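## Task

Take the block of sticky notes off the desk and set it on the counter. No carton from the desk may end up on the floor. Afterwards open the hand and pull it away. The robot must stay upright and level. The notes only count as placed if they stay there without the robot holding them.

## Robot and tools

ROBOT. A wheeled base with a vertical column, a tilting head and two six-joint arms (left and right), each ending in a two-finger gripper. Folded, it is 0.73 m long, 0.62 m wide and 1.88 m tall, and its front sits 0.40 m ahead of the column. The base can only drive straight or turn in place; it cannot move sideways. Loose objects may occasionally get nudged by something else in the scene.

FRAMES. Base frame: origin on the floor under the column, between the drive wheels; x forward, y left, z up, in metres. The left_hand and right_hand readings are in this frame and mark where the fingers join; the fingertips reach 8 mm past that point. A hand's z axis runs along the fingers and its y axis along the opening direction. The odometry frame is the base frame as it was when the scene began. base_odometry comes from wheel turns only, so wheel slip shows up as fake travel. Its heading runs from -3.142 to 3.142, positive to the left.

execute_actions. Arguments: "actions", a list holding either zero actions or exactly one, and optionally "cameras", a list of camera names (cam_head_left, cam_head_right, cam_left_wrist, cam_right_wrist, nav_camera, or "all"). If cameras is omitted, null or ["all"], every camera is returned; [] returns none. An empty actions list simply reports state and images. One action may hold "base", "joints", or both, plus optional "speeds"; all of its motions begin at once.
- base: a single command, and it is a relative move from where the base last reported itself. {"translate_m": d} drives d metres straight, with forward positive, in the range -3 to 3. {"rotate_rad": d} turns in place by d radians, left (counter-clockwise seen from above) positive, in the range -3.2 to 3.2.
- joints: a single dictionary covering both arms and the head, keyed by joint name. Each value is an absolute target, not an offset. head_tilt_rad runs -0.61 to 1.308; positive looks downward. For each arm, with prefix left_ or right_: joint1_rad -2.879 to 2.879, joint2_rad 0 to 3.141, joint3_rad 0 to 3.019, joint4_rad -1.692 to 1.57, joint5_rad -1.57 to 1.57 (positive swings the hand toward the robot's right), joint6_rad -2.094 to 2.094 (positive rolls clockwise as seen from behind the hand), gripper_m 0 to 0.093 (fingertip gap in metres). A joint left out of the action may still be working toward an earlier target.
- speeds: optional caps on translate_m (0.05 to 0.8 m/s) and rotate_rad (0.1 to 1 rad/s). Defaults are the maximums. Speeds do not slow the arms. A base move that would need more than 8.667 s is refused, and so is any call with an unknown key or an out-of-range value; in that case nothing moves.

wait: {"seconds": 0 to 10}. Nothing new is commanded; it returns the state and images. zoom_image: {"camera", "region": [x0, y0, x1, y1]} in pixels of that camera's latest image, with the origin at the top-left and a maximum size of 504 by 504. finished_scene: {"scene": 1 or 2}. It closes the scene for good and reports success. Call it only once the object is resting by itself.

ARM GEOMETRY. With left_joint1 at -1.57 or right_joint1 at 1.57, and joints 5 and 6 at 0, the arm lies in a vertical plane facing forward, 0.23 m to the side of the column. Define a = j2 - 0.35, b = 1.05 + j2 - j3, and c = b - j4, where c = 1.57 means the fingers point straight down. The hand is then about 0.12 + 0.39 sin a + 0.38 cos b + 0.25 cos c m ahead and 1.46 + 0.39 cos a - 0.38 sin b - 0.25 sin c m above the floor. For example, j2, j3, j4 = 0.93, 0.78, 0.14 gives 0.60 m ahead and 1.21 m up. In practice the hand tends to end up to about 5 cm lower and nearer the column than this, and more under load; the reported hand position is accurate to 1 to 3 cm. An empty hand reaches about 1 m from the shoulder and no lower than 0.47 m, so it cannot reach the floor. Light items up to 0.3 kg can be held fingers-down from 0.65 to 1.6 m up and out to 0.6 m ahead.

GRIPPING. The fingers are 7 cm long. Their outside width is the reported gap plus 1 cm at the tips and plus 5 cm at the base. The housing behind them is 10 by 7 cm. To grasp, command a gap smaller than the object; an "off_target" status is then expected. If the reported gap stays at least 0.002 m above the target, something is between the fingers. Small target changes, under about 0.03 rad (0.08 rad for joints 2 and 3), may not move a joint at all. To touch something gently, step about 0.05 rad per call, counting from your previous target.

RESULTS. base_status and joint_status tell how each motion ended: done, off_target, contact_stop (base only, when a wheel stalls), time_out, or not_followed. If you see "joint command not followed", a safety check blocked the arm from getting too close to itself, the other arm, the body, or an obstacle. To clear it, move the offending joints at least 0.05 rad back the way they came, or drive away. on_its_own lists things you did not command, and "held at" there gives the target being held. turned_by_wheels and turned_by_imu disagreeing by over about 4% and at least 0.05 rad means a collision or slip. base_tilt is in degrees, with forward and right positive. motor_effort lists only the wheel motors, in percent, with the peak in brackets. wheel_motors_off = 1 means the motors were cut for overload. Motor temperatures are given per arm joint. If a call reports a stop, later calls in the same reply are skipped.

CAMERAS. The head cameras sit 1.47 to 1.58 m up and look down by roughly head_tilt_rad. The wrist cameras look along the fingers, tilted 0.62 rad back toward the robot when the hand points down and forward. The closed fingertips appear at the picture's centre. nav_camera sits low at the front of the base.

AVOID. Knocking cartons off the desk, dropping the item, and tipping the robot. Do not let the arms collide or press on each other. If a wheel stalls (contact_stop) or the base leans back, reverse 0.05 m before anything else. A desk or counter edge between 0.30 and 1.20 m up can slide over the base and strike the column. Sustained hard wheel pushing cuts the motors for 2 s. A blocked arm keeps pushing and heats up; relieve it by sending its current joint readings back as targets. At 100 °C an arm goes limp and drops whatever it holds.

Each tool is called after "Emit:" in YAML: its name, and indented under it one key for each argument.

## Session

Emit:
execute_actions:
  actions: []

Scene clock: 0.00 s.
Motor temperatures (°C, as the motors report them): left_arm=[22 21 22 21 22 20] | right_arm=[22 21 21 21 23 24]
base_odometry: x=+0.000 y=+0.000 heading=+0.000 (m, m, rad; odometry frame)
turned_by_wheels: +0.000 (rad since the last result)
turned_by_imu: +0.000 (rad since the last result)
base_tilt: forward=-0.2 right=+0.0 (deg)
base_status: not commanded
joint_positions: head_tilt_rad=+0.889 left_joint1_rad=-1.563 left_joint2_rad=+0.873 left_joint3_rad=+0.402 left_joint4_rad=-0.980 left_joint5_rad=+0.047 left_joint6_rad=+0.000 left_gripper_m=+0.094 right_joint1_rad=+1.585 right_joint2_rad=+0.877 right_joint3_rad=+0.435 right_joint4_rad=-0.995 right_joint5_rad=-0.039 right_joint6_rad=+0.019 right_gripper_m=+0.094
joint_status: not commanded
wheel_motors_off: 0
motor_effort: left_wheel=+5 right_wheel=+3 (%)
left_hand: x=+0.1412 y=+0.2180 z=+1.2600 quat_wxyz=(+0.447, +0.014, -0.894, +0.019) (m; base frame)
right_hand: x=+0.1554 y=-0.2158 z=+1.2573 quat_wxyz=(+0.441, -0.012, -0.897, -0.017) (m; base frame)
pictures: cam_head_left, cam_head_right, cam_left_wrist, cam_right_wrist, nav_camera
Images, in order (width x height): cam_head_left 672x504, cam_head_right 672x504, cam_left_wrist 616x616, cam_right_wrist 616x616, nav_camera 672x504.

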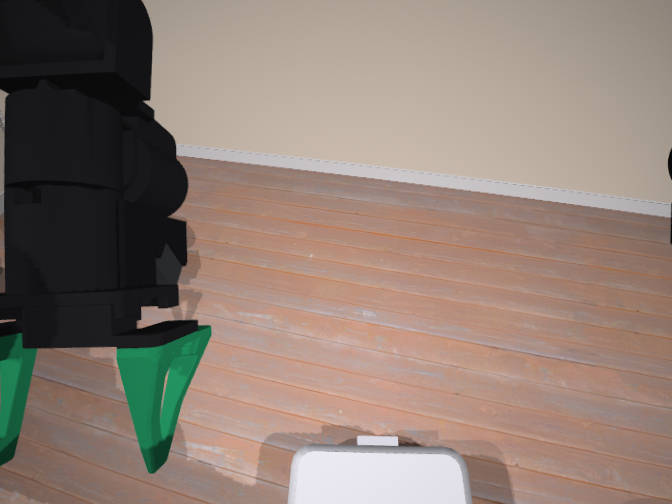

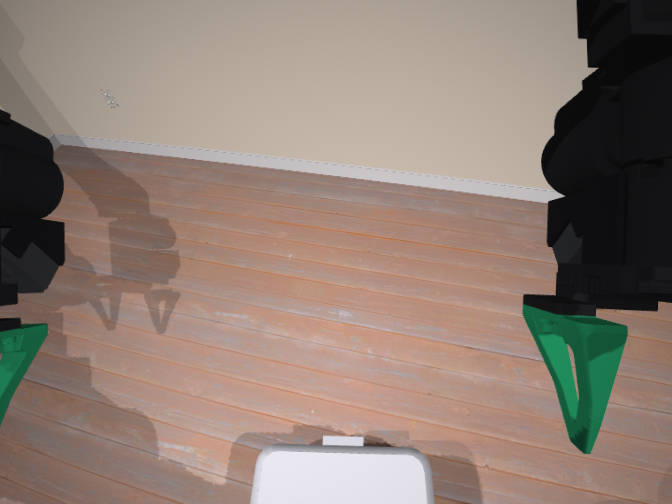

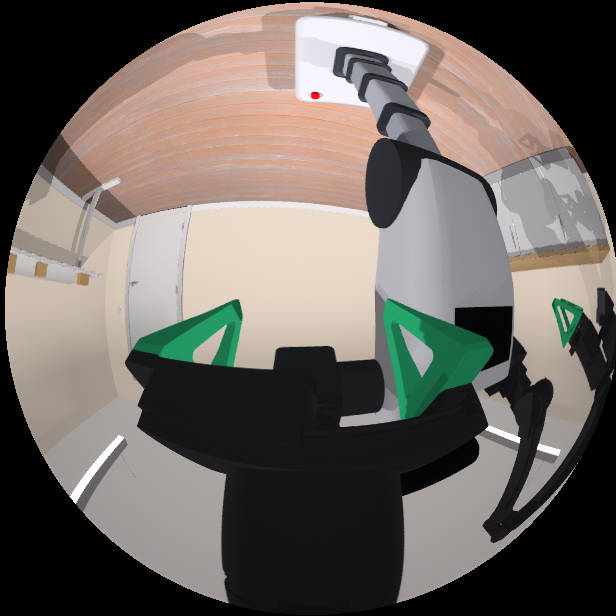

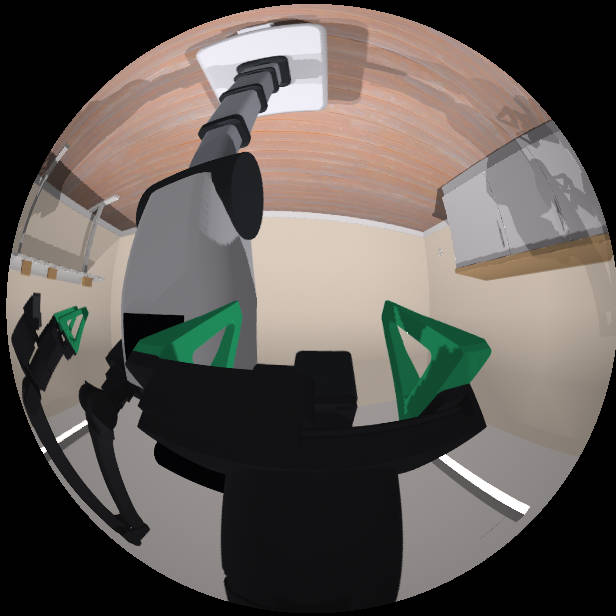

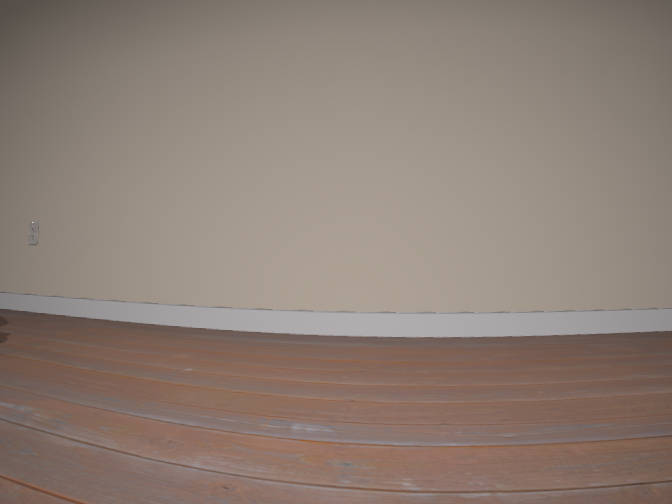

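Emit:
execute_actions:
  actions:
    - {"base": {"rotate_rad": 1.75}, "joints": {"head_tilt_rad": 0.5}}
  cameras: ["cam_head_left", "cam_head_right", "nav_camera"]

Scene clock: 4.33 s.
Motor temperatures (°C, as the motors report them): left_arm=[22 22 22 21 22 20] | right_arm=[22 21 21 21 23 24]
base_odometry: x=+0.000 y=+0.000 heading=+1.748 (m, m, rad; odometry frame)
turned_by_wheels: +1.748 (rad since the last result)
turned_by_imu: +1.729 (rad since the last result)
base_tilt: forward=-0.1 right=+0.0 (deg)
base_status: done
joint_positions: head_tilt_rad=+0.518 left_joint1_rad=-1.563 left_joint2_rad=+0.873 left_joint3_rad=+0.402 left_joint4_rad=-0.980 left_joint5_rad=+0.047 left_joint6_rad=+0.000 left_gripper_m=+0.094 right_joint1_rad=+1.585 right_joint2_rad=+0.877 right_joint3_rad=+0.435 right_joint4_rad=-0.995 right_joint5_rad=-0.039 right_joint6_rad=+0.019 right_gripper_m=+0.094
joint_status: all done
wheel_motors_off: 0
motor_effort: left_wheel=-9(46) right_wheel=+6(43) (%)
left_hand: x=+0.1412 y=+0.2180 z=+1.2600 quat_wxyz=(+0.447, +0.014, -0.894, +0.019) (m; base frame)
right_hand: x=+0.1554 y=-0.2158 z=+1.2573 quat_wxyz=(+0.441, -0.012, -0.897, -0.017) (m; base frame)
pictures: cam_head_left, cam_head_right, nav_camera
Images, in order (width x height): cam_head_left 672x504, cam_head_right 672x504, nav_camera 672x504.

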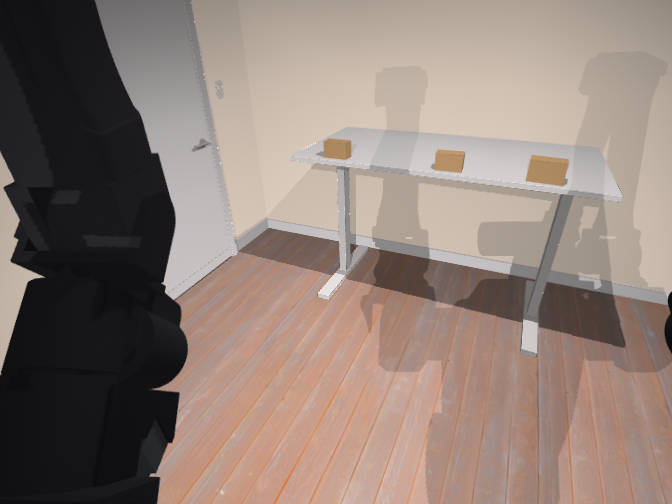

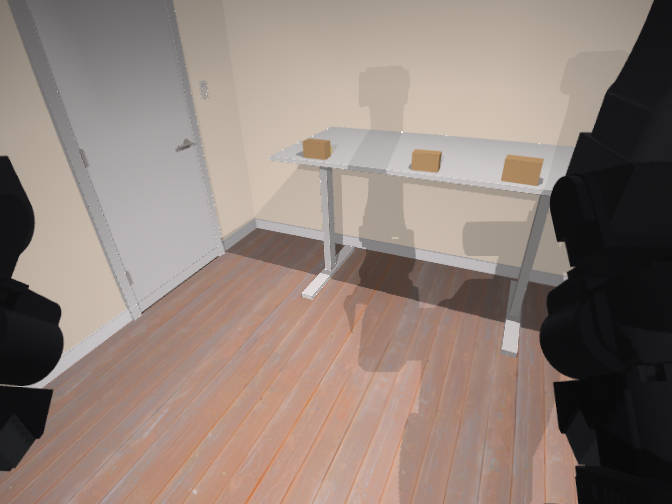

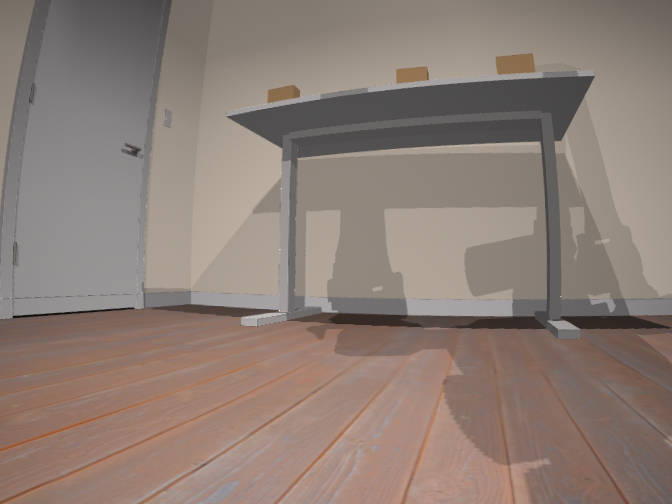

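Emit:
zoom_image:
  camera: "cam_head_right"
  region: [260, 110, 580, 250]

Emit:
zoom_image:
  camera: "cam_head_left"
  region: [280, 110, 640, 250]

Region (260, 110, 580, 250) of cam_head_right's 672x504 image, scaled by 1.575, with more detail than that image has; it fills the top 220 rows of this view, and the rest is white.

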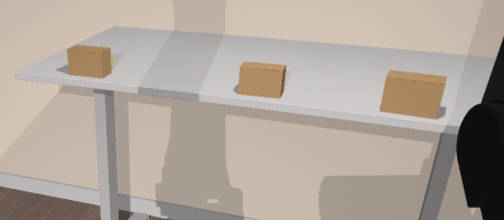

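Region (280, 110, 640, 250) of cam_head_left's 672x504 image, scaled by 1.400, with more detail than that image has.

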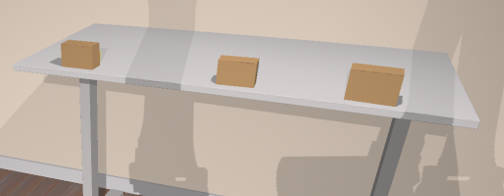

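Emit:
execute_actions:
  actions:
    - {"base": {"rotate_rad": 0.16}, "joints": {"head_tilt_rad": 0.65}}
  cameras: []

Emit:
execute_actions:
  actions:
    - {"base": {"translate_m": 1.25}}
  cameras: ["cam_head_left", "cam_head_right", "nav_camera"]

Scene clock: 14.97 s.
Motor temperatures (°C, as the motors report them): left_arm=[22 22 22 21 22 20] | right_arm=[22 21 21 21 23 24]
base_odometry: x=+0.000 y=+0.000 heading=+1.906 (m, m, rad; odometry frame)
turned_by_wheels: +0.158 (rad since the last result)
turned_by_imu: +0.156 (rad since the last result)
base_tilt: forward=-0.1 right=+0.0 (deg)
base_status: done
joint_positions: head_tilt_rad=+0.653 left_joint1_rad=-1.563 left_joint2_rad=+0.873 left_joint3_rad=+0.402 left_joint4_rad=-0.980 left_joint5_rad=+0.047 left_joint6_rad=+0.000 left_gripper_m=+0.094 right_joint1_rad=+1.585 right_joint2_rad=+0.877 right_joint3_rad=+0.435 right_joint4_rad=-0.995 right_joint5_rad=-0.039 right_joint6_rad=+0.019 right_gripper_m=+0.094
joint_status: all done
wheel_motors_off: 0
motor_effort: left_wheel=-10(39) right_wheel=+7(28) (%)
left_hand: x=+0.1412 y=+0.2180 z=+1.2600 quat_wxyz=(+0.447, +0.014, -0.894, +0.019) (m; base frame)
right_hand: x=+0.1554 y=-0.2158 z=+1.2573 quat_wxyz=(+0.441, -0.012, -0.897, -0.017) (m; base frame)
pictures: none
No camera images: the call's "cameras" was empty. Leave "cameras" out to get every camera's image.

Scene clock: 18.53 s.
Motor temperatures (°C, as the motors report them): left_arm=[22 22 22 21 22 20] | right_arm=[22 21 21 21 23 24]
base_odometry: x=-0.411 y=+1.180 heading=+1.906 (m, m, rad; odometry frame)
turned_by_wheels: +0.000 (rad since the last result)
turned_by_imu: -0.001 (rad since the last result)
base_tilt: forward=-0.1 right=-0.1 (deg)
base_status: done
joint_positions: head_tilt_rad=+0.654 left_joint1_rad=-1.563 left_joint2_rad=+0.873 left_joint3_rad=+0.401 left_joint4_rad=-0.980 left_joint5_rad=+0.047 left_joint6_rad=+0.000 left_gripper_m=+0.094 right_joint1_rad=+1.585 right_joint2_rad=+0.877 right_joint3_rad=+0.434 right_joint4_rad=-0.995 right_joint5_rad=-0.039 right_joint6_rad=+0.019 right_gripper_m=+0.094
joint_status: not commanded
wheel_motors_off: 0
motor_effort: left_wheel=+1(58) right_wheel=-1(57) (%)
left_hand: x=+0.1406 y=+0.2180 z=+1.2602 quat_wxyz=(+0.447, +0.014, -0.894, +0.019) (m; base frame)
right_hand: x=+0.1546 y=-0.2158 z=+1.2576 quat_wxyz=(+0.442, -0.012, -0.897, -0.017) (m; base frame)
pictures: cam_head_left, cam_head_right, nav_camera
Images, in order (width x height): cam_head_left 672x504, cam_head_right 672x504, nav_camera 672x504.

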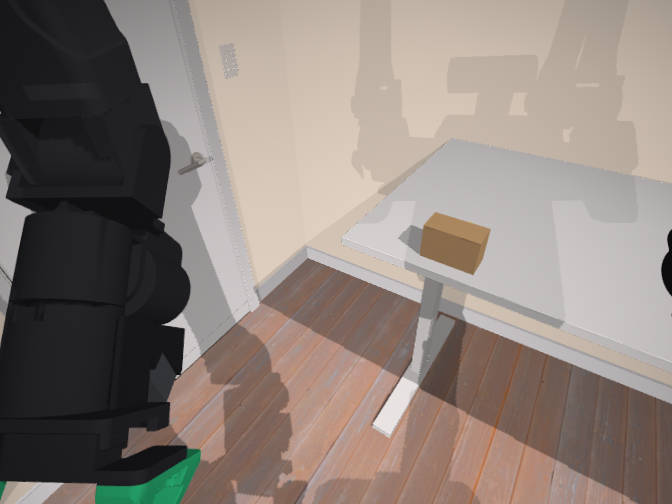

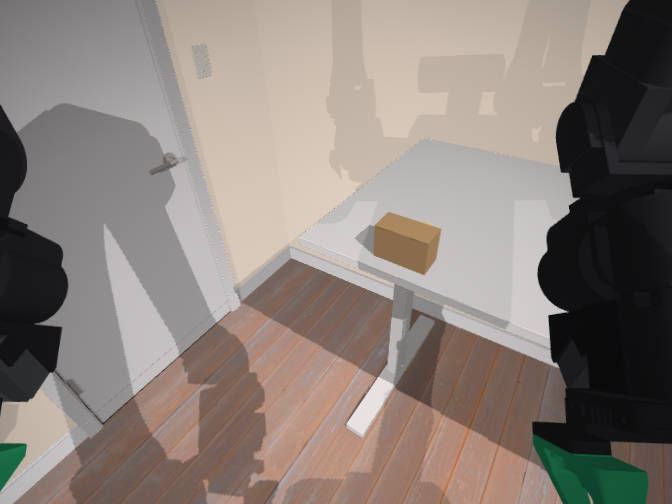

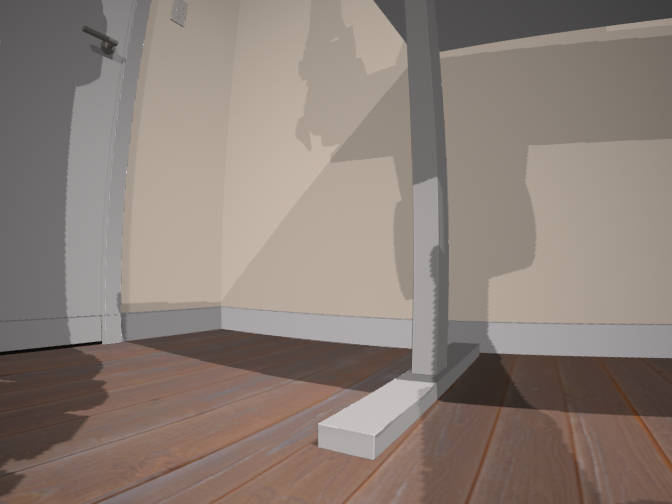

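Emit:
execute_actions:
  actions:
    - {"base": {"rotate_rad": -0.52}, "joints": {"head_tilt_rad": 0.75}}
  cameras: ["cam_head_left", "cam_head_right", "nav_camera"]

Scene clock: 23.60 s.
Motor temperatures (°C, as the motors report them): left_arm=[22 22 22 21 22 20] | right_arm=[22 21 21 21 23 24]
base_odometry: x=-0.411 y=+1.180 heading=+1.388 (m, m, rad; odometry frame)
turned_by_wheels: -0.518 (rad since the last result)
turned_by_imu: -0.513 (rad since the last result)
base_tilt: forward=+0.0 right=+0.0 (deg)
base_status: done
joint_positions: head_tilt_rad=+0.752 left_joint1_rad=-1.563 left_joint2_rad=+0.873 left_joint3_rad=+0.401 left_joint4_rad=-0.980 left_joint5_rad=+0.047 left_joint6_rad=+0.000 left_gripper_m=+0.094 right_joint1_rad=+1.585 right_joint2_rad=+0.877 right_joint3_rad=+0.434 right_joint4_rad=-0.995 right_joint5_rad=-0.039 right_joint6_rad=+0.019 right_gripper_m=+0.094
joint_status: all done
wheel_motors_off: 0
motor_effort: left_wheel=+10(41) right_wheel=-7(49) (%)
left_hand: x=+0.1406 y=+0.2180 z=+1.2602 quat_wxyz=(+0.447, +0.014, -0.894, +0.019) (m; base frame)
right_hand: x=+0.1546 y=-0.2158 z=+1.2576 quat_wxyz=(+0.442, -0.012, -0.897, -0.017) (m; base frame)
pictures: cam_head_left, cam_head_right, nav_camera
Images, in order (width x height): cam_head_left 672x504, cam_head_right 672x504, nav_camera 672x504.

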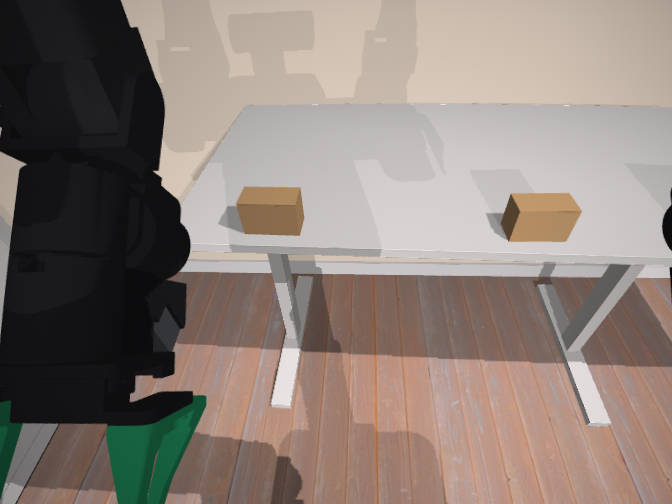

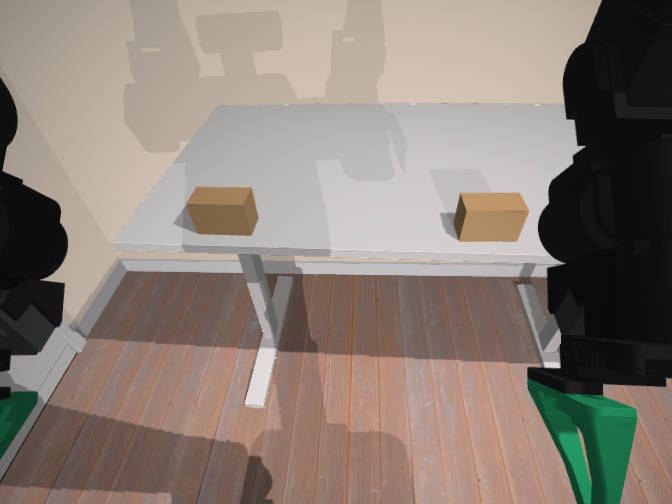

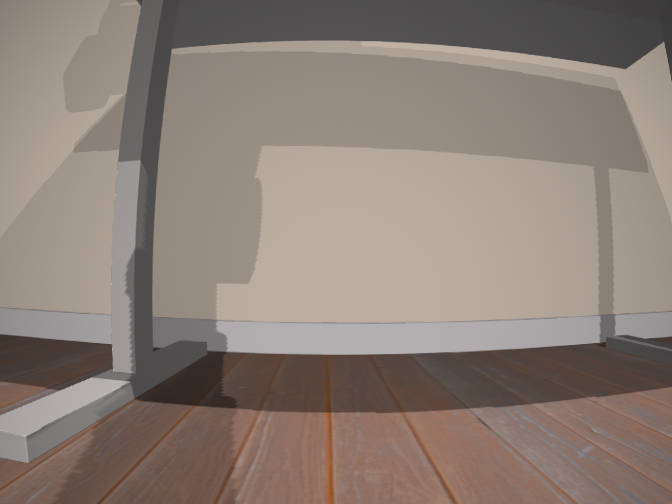

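Emit:
execute_actions:
  actions:
    - {"base": {"translate_m": 0.28}, "joints": {"head_tilt_rad": 0.95, "left_joint1_rad": -1.57, "left_joint2_rad": 1.06, "left_joint3_rad": 1.18, "left_joint4_rad": -0.64, "left_joint5_rad": 0.0, "left_joint6_rad": 0.0}}
  cameras: ["cam_head_left", "cam_head_right", "cam_left_wrist"]

Scene clock: 29.80 s.
Motor temperatures (°C, as the motors report them): left_arm=[22 22 22 21 22 20] | right_arm=[22 21 21 21 23 24]
base_odometry: x=-0.361 y=+1.456 heading=+1.387 (m, m, rad; odometry frame)
turned_by_wheels: -0.001 (rad since the last result)
turned_by_imu: -0.002 (rad since the last result)
base_tilt: forward=-0.1 right=+0.0 (deg)
base_status: done
joint_positions: head_tilt_rad=+0.951 left_joint1_rad=-1.563 left_joint2_rad=+1.065 left_joint3_rad=+1.174 left_joint4_rad=-0.639 left_joint5_rad=+0.004 left_joint6_rad=+0.000 left_gripper_m=+0.094 right_joint1_rad=+1.585 right_joint2_rad=+0.877 right_joint3_rad=+0.435 right_joint4_rad=-0.995 right_joint5_rad=-0.039 right_joint6_rad=+0.019 right_gripper_m=+0.094
joint_status: all done
wheel_motors_off: 0
motor_effort: left_wheel=+0(76) right_wheel=+0(44) (%)
left_hand: x=+0.6014 y=+0.2277 z=+1.1918 quat_wxyz=(+0.003, +0.002, -1.000, -0.001) (m; base frame)
right_hand: x=+0.1552 y=-0.2158 z=+1.2574 quat_wxyz=(+0.441, -0.012, -0.897, -0.017) (m; base frame)
pictures: cam_head_left, cam_head_right, cam_left_wrist
Images, in order (width x height): cam_head_left 672x504, cam_head_right 672x504, cam_left_wrist 616x616.

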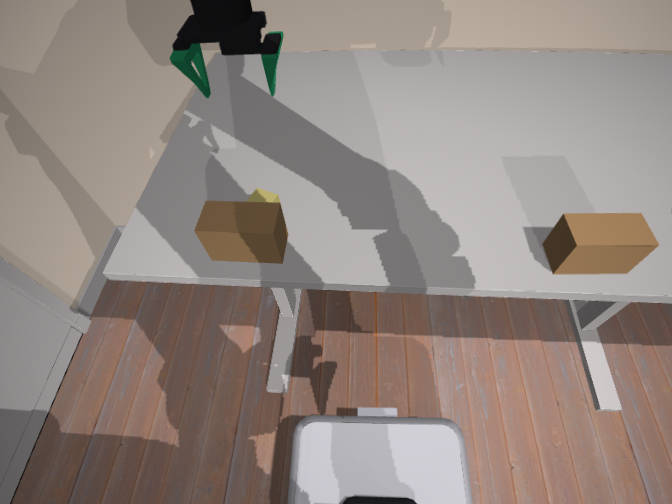

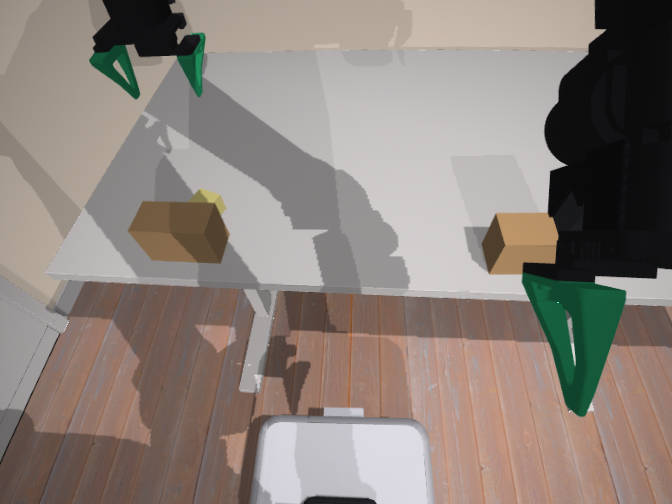

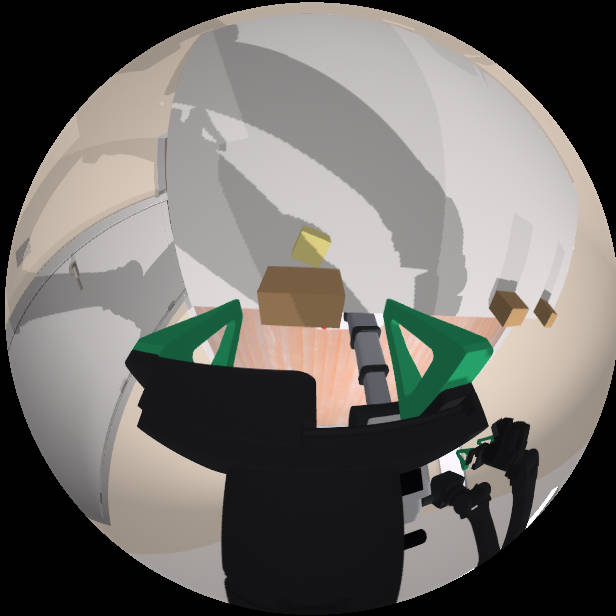

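Emit:
zoom_image:
  camera: "cam_left_wrist"
  region: [230, 200, 390, 340]

Region (230, 200, 390, 340) of cam_left_wrist's 616x616 image, scaled by 3.150, with more detail than that image has; it fills the top 441 rows of this view, and the rest is white.

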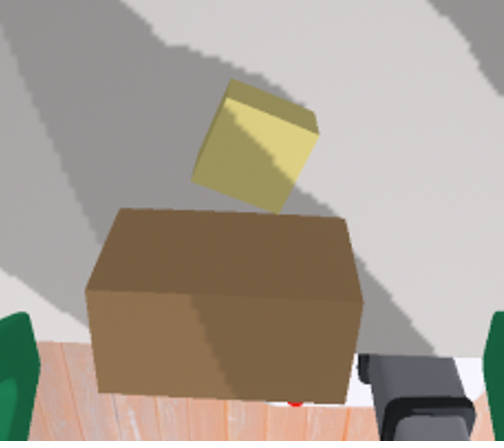

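Emit:
execute_actions:
  actions:
    - {"joints": {"left_joint2_rad": 1.37, "left_joint3_rad": 1.29, "left_joint4_rad": -0.565, "left_joint6_rad": 0.38, "left_gripper_m": 0.08}}
  cameras: ["cam_head_left", "cam_head_right", "cam_left_wrist"]

Scene clock: 42.93 s.
Motor temperatures (°C, as the motors report them): left_arm=[22 23 23 21 22 20] | right_arm=[22 21 21 21 23 24]
base_odometry: x=-0.361 y=+1.456 heading=+1.387 (m, m, rad; odometry frame)
turned_by_wheels: +0.000 (rad since the last result)
turned_by_imu: -0.001 (rad since the last result)
base_tilt: forward=+0.0 right=+0.0 (deg)
base_status: not commanded
joint_positions: head_tilt_rad=+0.951 left_joint1_rad=-1.563 left_joint2_rad=+1.386 left_joint3_rad=+1.283 left_joint4_rad=-0.563 left_joint5_rad=+0.004 left_joint6_rad=+0.369 left_gripper_m=+0.080 right_joint1_rad=+1.585 right_joint2_rad=+0.877 right_joint3_rad=+0.435 right_joint4_rad=-0.995 right_joint5_rad=-0.039 right_joint6_rad=+0.019 right_gripper_m=+0.094
joint_status: all done
wheel_motors_off: 0
motor_effort: left_wheel=-1(2) right_wheel=+0(1) (%)
left_hand: x=+0.5768 y=+0.2285 z=+1.0590 quat_wxyz=(+0.070, -0.181, -0.981, +0.012) (m; base frame)
right_hand: x=+0.1552 y=-0.2158 z=+1.2574 quat_wxyz=(+0.441, -0.012, -0.897, -0.017) (m; base frame)
pictures: cam_head_left, cam_head_right, cam_left_wrist
Images, in order (width x height): cam_head_left 672x504, cam_head_right 672x504, cam_left_wrist 616x616.

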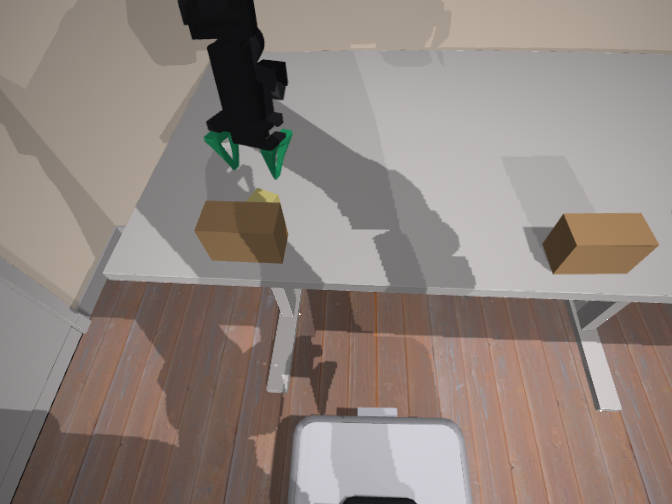

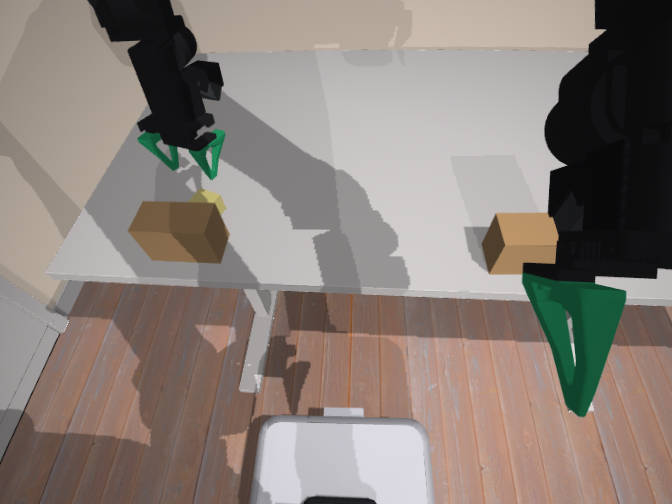

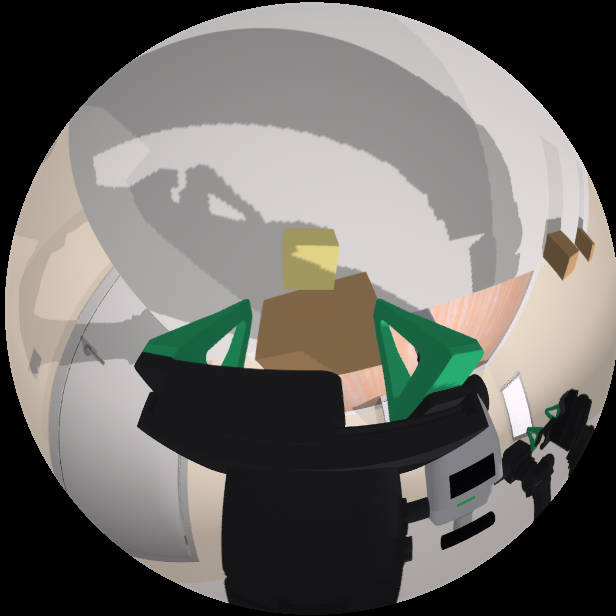

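Emit:
zoom_image:
  camera: "cam_left_wrist"
  region: [220, 200, 410, 380]

Region (220, 200, 410, 380) of cam_left_wrist's 616x616 image, scaled by 2.653, with more detail than that image has; it fills the top 477 rows of this view, and the rest is white.

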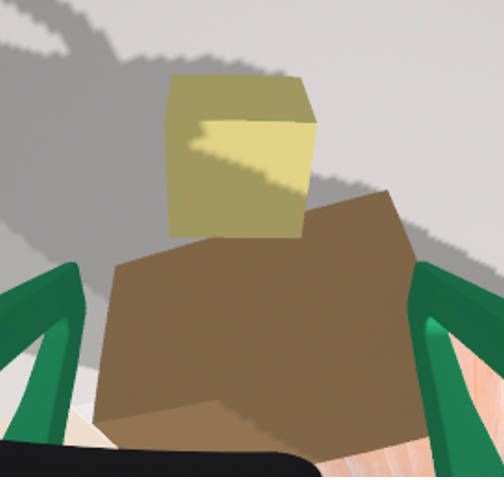

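Emit:
execute_actions:
  actions:
    - {"joints": {"left_joint2_rad": 1.51, "left_joint3_rad": 1.375, "left_joint4_rad": -0.5}}
  cameras: ["cam_head_right", "cam_left_wrist"]

Scene clock: 54.47 s.
Motor temperatures (°C, as the motors report them): left_arm=[22 24 23 21 22 20] | right_arm=[22 21 21 21 23 24]
base_odometry: x=-0.361 y=+1.456 heading=+1.387 (m, m, rad; odometry frame)
turned_by_wheels: +0.000 (rad since the last result)
turned_by_imu: -0.001 (rad since the last result)
base_tilt: forward=+0.0 right=-0.1 (deg)
base_status: not commanded
joint_positions: head_tilt_rad=+0.951 left_joint1_rad=-1.563 left_joint2_rad=+1.493 left_joint3_rad=+1.373 left_joint4_rad=-0.502 left_joint5_rad=+0.004 left_joint6_rad=+0.369 left_gripper_m=+0.080 right_joint1_rad=+1.585 right_joint2_rad=+0.877 right_joint3_rad=+0.435 right_joint4_rad=-0.995 right_joint5_rad=-0.039 right_joint6_rad=+0.019 right_gripper_m=+0.094
joint_status: all done
wheel_motors_off: 0
motor_effort: left_wheel=-1(1) right_wheel=+0(1) (%)
left_hand: x=+0.6004 y=+0.2289 z=+1.0186 quat_wxyz=(+0.049, -0.181, -0.982, +0.008) (m; base frame)
right_hand: x=+0.1552 y=-0.2158 z=+1.2574 quat_wxyz=(+0.441, -0.012, -0.897, -0.017) (m; base frame)
pictures: cam_head_right, cam_left_wrist
Images, in order (width x height): cam_head_right 672x504, cam_left_wrist 616x616.

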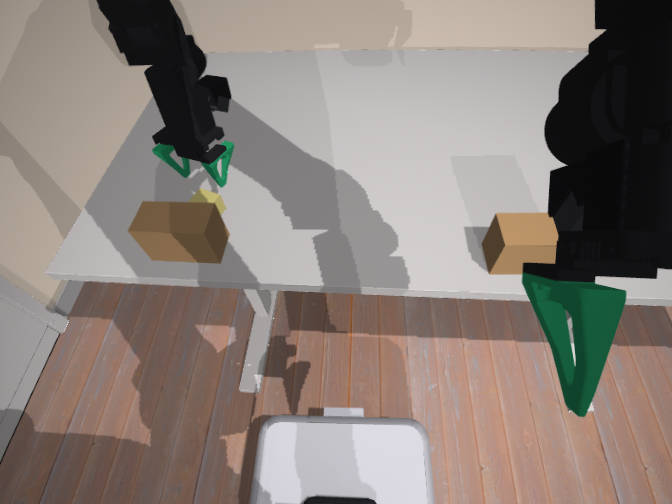

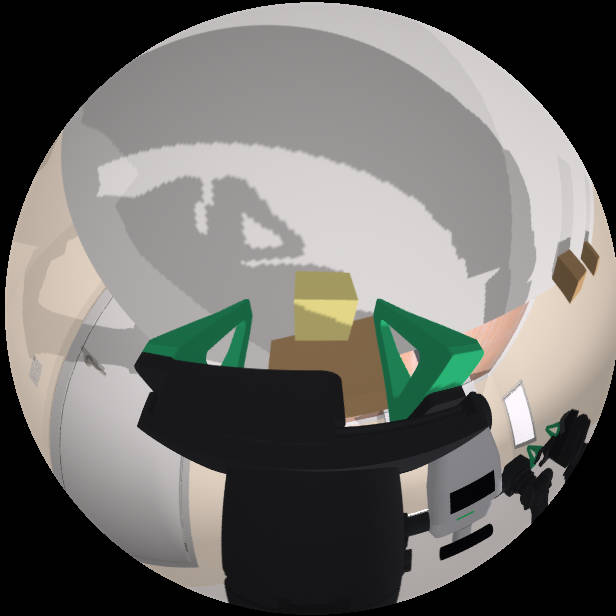

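Emit:
execute_actions:
  actions:
    - {"joints": {"left_joint2_rad": 1.615, "left_joint3_rad": 1.375, "left_joint4_rad": -0.42}}
  cameras: ["cam_head_right", "cam_left_wrist"]

Scene clock: 58.03 s.
Motor temperatures (°C, as the motors report them): left_arm=[22 24 23 21 22 20] | right_arm=[22 21 21 21 23 24]
base_odometry: x=-0.361 y=+1.456 heading=+1.387 (m, m, rad; odometry frame)
turned_by_wheels: +0.000 (rad since the last result)
turned_by_imu: -0.001 (rad since the last result)
base_tilt: forward=-0.1 right=+0.1 (deg)
base_status: not commanded
joint_positions: head_tilt_rad=+0.951 left_joint1_rad=-1.564 left_joint2_rad=+1.602 left_joint3_rad=+1.373 left_joint4_rad=-0.424 left_joint5_rad=-0.002 left_joint6_rad=+0.370 left_gripper_m=+0.080 right_joint1_rad=+1.585 right_joint2_rad=+0.877 right_joint3_rad=+0.435 right_joint4_rad=-0.995 right_joint5_rad=-0.039 right_joint6_rad=+0.019 right_gripper_m=+0.094
joint_status: all done
wheel_motors_off: 0
motor_effort: left_wheel=-1(2) right_wheel=+1(3) (%)
left_hand: x=+0.5689 y=+0.2296 z=+0.9660 quat_wxyz=(+0.064, -0.181, -0.981, +0.008) (m; base frame)
right_hand: x=+0.1552 y=-0.2158 z=+1.2574 quat_wxyz=(+0.441, -0.012, -0.897, -0.017) (m; base frame)
pictures: cam_head_right, cam_left_wrist
Images, in order (width x height): cam_head_right 672x504, cam_left_wrist 616x616.

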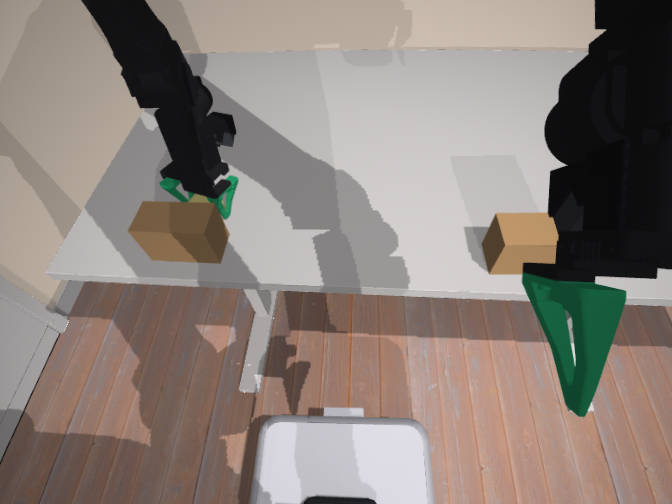

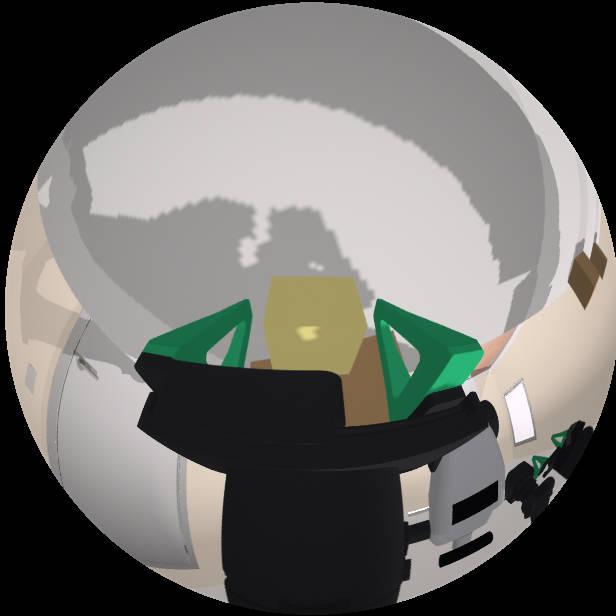

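Emit:
execute_actions:
  actions:
    - {"joints": {"left_gripper_m": 0.03}}
  cameras: ["cam_left_wrist"]

Scene clock: 59.63 s.
Motor temperatures (°C, as the motors report them): left_arm=[22 24 23 21 22 20] | right_arm=[22 21 21 21 23 24]
base_odometry: x=-0.361 y=+1.456 heading=+1.387 (m, m, rad; odometry frame)
turned_by_wheels: +0.000 (rad since the last result)
turned_by_imu: +0.000 (rad since the last result)
base_tilt: forward=+0.0 right=-0.1 (deg)
base_status: not commanded
joint_positions: head_tilt_rad=+0.951 left_joint1_rad=-1.564 left_joint2_rad=+1.602 left_joint3_rad=+1.373 left_joint4_rad=-0.424 left_joint5_rad=-0.002 left_joint6_rad=+0.370 left_gripper_m=+0.046 right_joint1_rad=+1.585 right_joint2_rad=+0.877 right_joint3_rad=+0.435 right_joint4_rad=-0.995 right_joint5_rad=-0.039 right_joint6_rad=+0.019 right_gripper_m=+0.094
joint_status: left_gripper_m off_target (ended at +0.046, target +0.030)
wheel_motors_off: 0
motor_effort: left_wheel=-2(1) right_wheel=+2(1) (%)
left_hand: x=+0.5689 y=+0.2296 z=+0.9660 quat_wxyz=(+0.064, -0.181, -0.981, +0.008) (m; base frame)
right_hand: x=+0.1552 y=-0.2158 z=+1.2574 quat_wxyz=(+0.441, -0.012, -0.897, -0.017) (m; base frame)
pictures: cam_left_wrist
Images, in order (width x height): cam_left_wrist 616x616.

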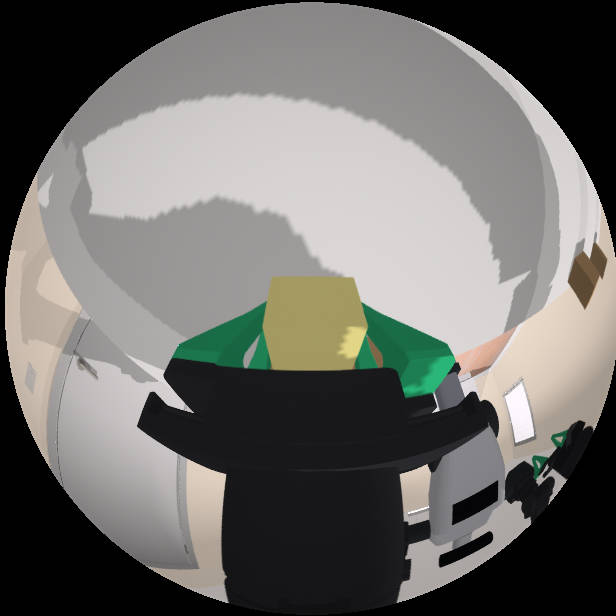

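Emit:
execute_actions:
  actions:
    - {"joints": {"left_joint2_rad": 1.25}}
  cameras: ["cam_head_right", "cam_left_wrist"]

Scene clock: 62.37 s.
Motor temperatures (°C, as the motors report them): left_arm=[22 24 23 21 22 20] | right_arm=[22 21 21 21 23 24]
base_odometry: x=-0.361 y=+1.456 heading=+1.387 (m, m, rad; odometry frame)
turned_by_wheels: +0.000 (rad since the last result)
turned_by_imu: -0.001 (rad since the last result)
base_tilt: forward=-0.1 right=+0.0 (deg)
base_status: not commanded
joint_positions: head_tilt_rad=+0.951 left_joint1_rad=-1.564 left_joint2_rad=+1.225 left_joint3_rad=+1.373 left_joint4_rad=-0.421 left_joint5_rad=-0.002 left_joint6_rad=+0.370 left_gripper_m=+0.046 right_joint1_rad=+1.585 right_joint2_rad=+0.877 right_joint3_rad=+0.435 right_joint4_rad=-0.995 right_joint5_rad=-0.039 right_joint6_rad=+0.019 right_gripper_m=+0.094
joint_status: all done
wheel_motors_off: 0
motor_effort: left_wheel=-2(2) right_wheel=+0(2) (%)
left_hand: x=+0.7190 y=+0.2289 z=+1.1643 quat_wxyz=(-0.122, -0.181, -0.976, -0.027) (m; base frame)
right_hand: x=+0.1552 y=-0.2158 z=+1.2574 quat_wxyz=(+0.441, -0.012, -0.897, -0.017) (m; base frame)
pictures: cam_head_right, cam_left_wrist
Images, in order (width x height): cam_head_right 672x504, cam_left_wrist 616x616.

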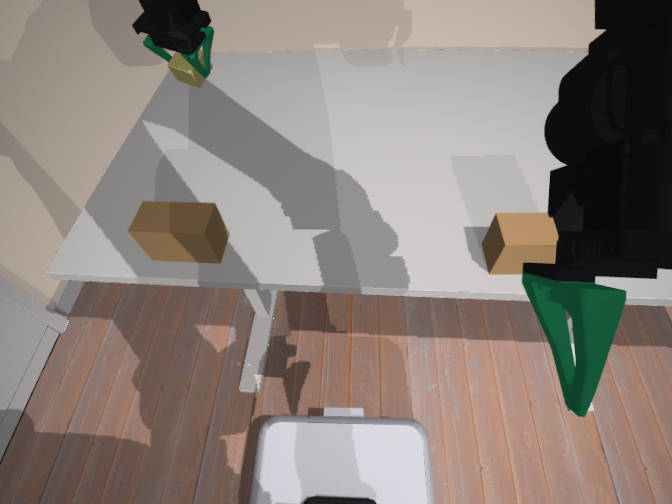

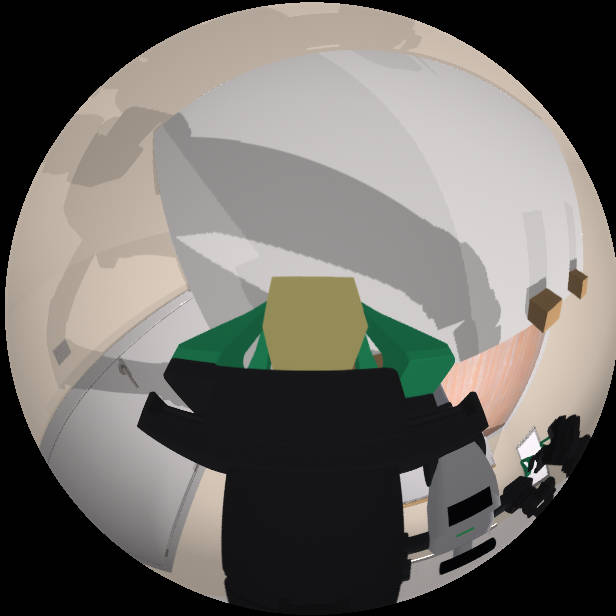

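Emit:
execute_actions:
  actions:
    - {"base": {"translate_m": -1.0}, "joints": {"left_joint2_rad": 0.96, "left_joint3_rad": 0.96, "left_joint4_rad": -0.645, "head_tilt_rad": 0.55}}
  cameras: ["cam_head_right", "cam_right_wrist"]

Scene clock: 69.23 s.
Motor temperatures (°C, as the motors report them): left_arm=[22 24 23 21 22 20] | right_arm=[22 21 21 21 23 24]
base_odometry: x=-0.543 y=+0.473 heading=+1.387 (m, m, rad; odometry frame)
turned_by_wheels: +0.000 (rad since the last result)
turned_by_imu: -0.001 (rad since the last result)
base_tilt: forward=-0.1 right=+0.1 (deg)
base_status: done
joint_positions: head_tilt_rad=+0.567 left_joint1_rad=-1.564 left_joint2_rad=+0.964 left_joint3_rad=+0.963 left_joint4_rad=-0.641 left_joint5_rad=-0.002 left_joint6_rad=+0.370 left_gripper_m=+0.046 right_joint1_rad=+1.585 right_joint2_rad=+0.877 right_joint3_rad=+0.431 right_joint4_rad=-0.995 right_joint5_rad=-0.039 right_joint6_rad=+0.019 right_gripper_m=+0.094
joint_status: all done
wheel_motors_off: 0
motor_effort: left_wheel=+0(56) right_wheel=-1(63) (%)
left_hand: x=+0.5085 y=+0.2280 z=+1.1947 quat_wxyz=(+0.059, -0.182, -0.982, +0.007) (m; base frame)
right_hand: x=+0.1530 y=-0.2158 z=+1.2581 quat_wxyz=(+0.443, -0.012, -0.896, -0.017) (m; base frame)
pictures: cam_head_right, cam_right_wrist
Images, in order (width x height): cam_head_right 672x504, cam_right_wrist 616x616.

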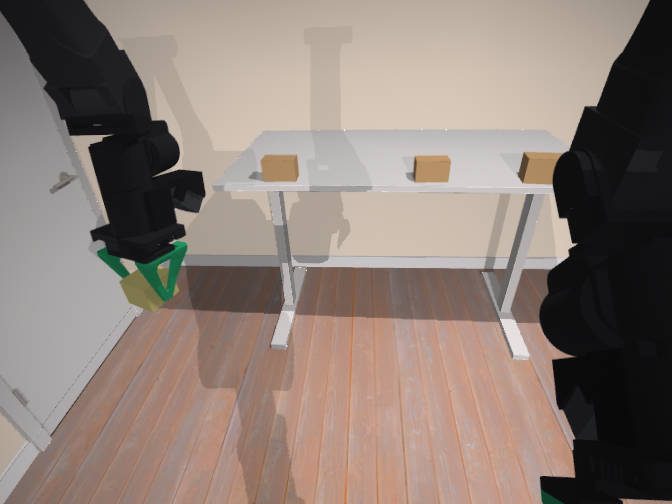

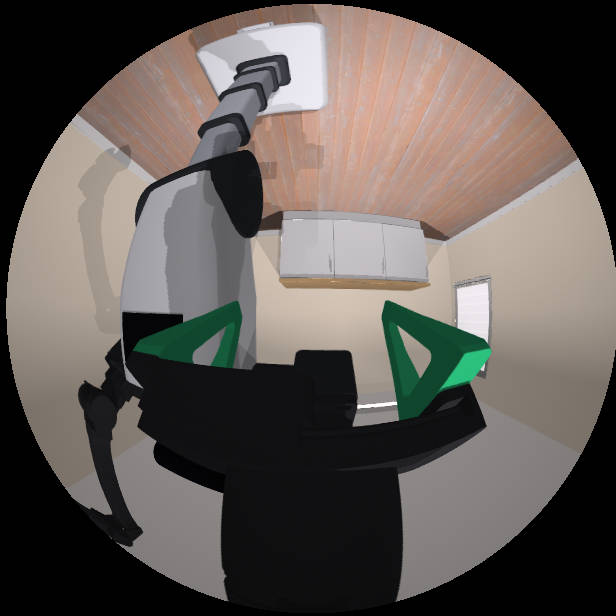

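Emit:
execute_actions:
  actions:
    - {"base": {"rotate_rad": -3.1}}
  cameras: ["cam_head_left", "cam_head_right", "nav_camera"]

Scene clock: 74.77 s.
Motor temperatures (°C, as the motors report them): left_arm=[22 24 23 21 22 20] | right_arm=[22 21 21 21 23 24]
base_odometry: x=-0.543 y=+0.473 heading=-1.712 (m, m, rad; odometry frame)
turned_by_wheels: -3.098 (rad since the last result)
turned_by_imu: -3.068 (rad since the last result)
base_tilt: forward=+0.0 right=-0.1 (deg)
base_status: done
joint_positions: head_tilt_rad=+0.567 left_joint1_rad=-1.564 left_joint2_rad=+0.964 left_joint3_rad=+0.963 left_joint4_rad=-0.641 left_joint5_rad=-0.002 left_joint6_rad=+0.370 left_gripper_m=+0.046 right_joint1_rad=+1.585 right_joint2_rad=+0.877 right_joint3_rad=+0.431 right_joint4_rad=-0.995 right_joint5_rad=-0.039 right_joint6_rad=+0.019 right_gripper_m=+0.094
joint_status: not commanded
wheel_motors_off: 0
motor_effort: left_wheel=+10(67) right_wheel=-8(46) (%)
left_hand: x=+0.5085 y=+0.2280 z=+1.1947 quat_wxyz=(+0.059, -0.182, -0.982, +0.007) (m; base frame)
right_hand: x=+0.1530 y=-0.2158 z=+1.2581 quat_wxyz=(+0.443, -0.012, -0.896, -0.017) (m; base frame)
pictures: cam_head_left, cam_head_right, nav_camera
Images, in order (width x height): cam_head_left 672x504, cam_head_right 672x504, nav_camera 672x504.

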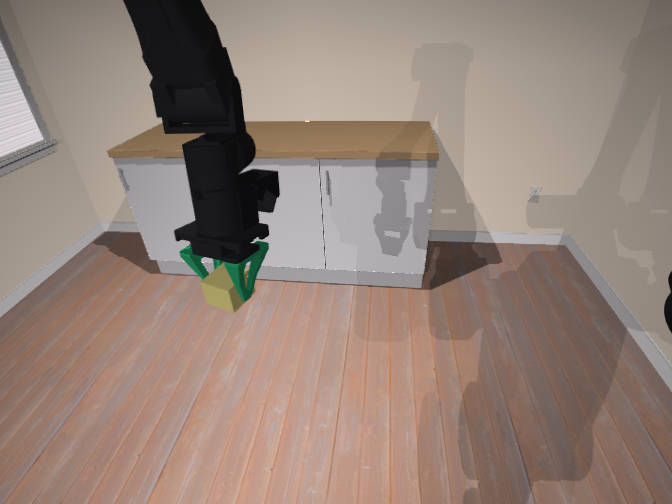

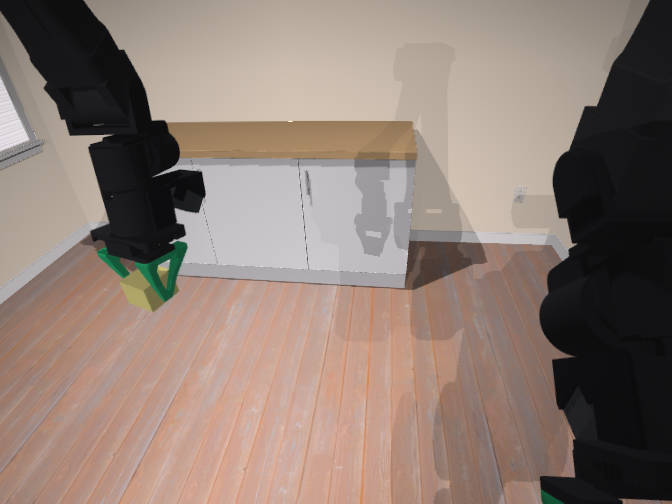

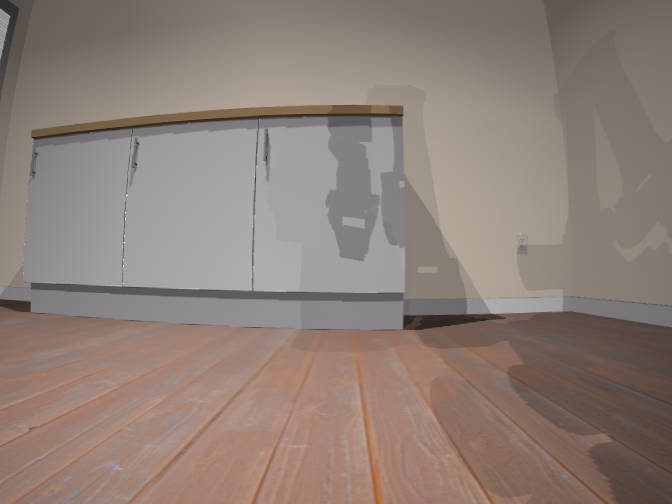

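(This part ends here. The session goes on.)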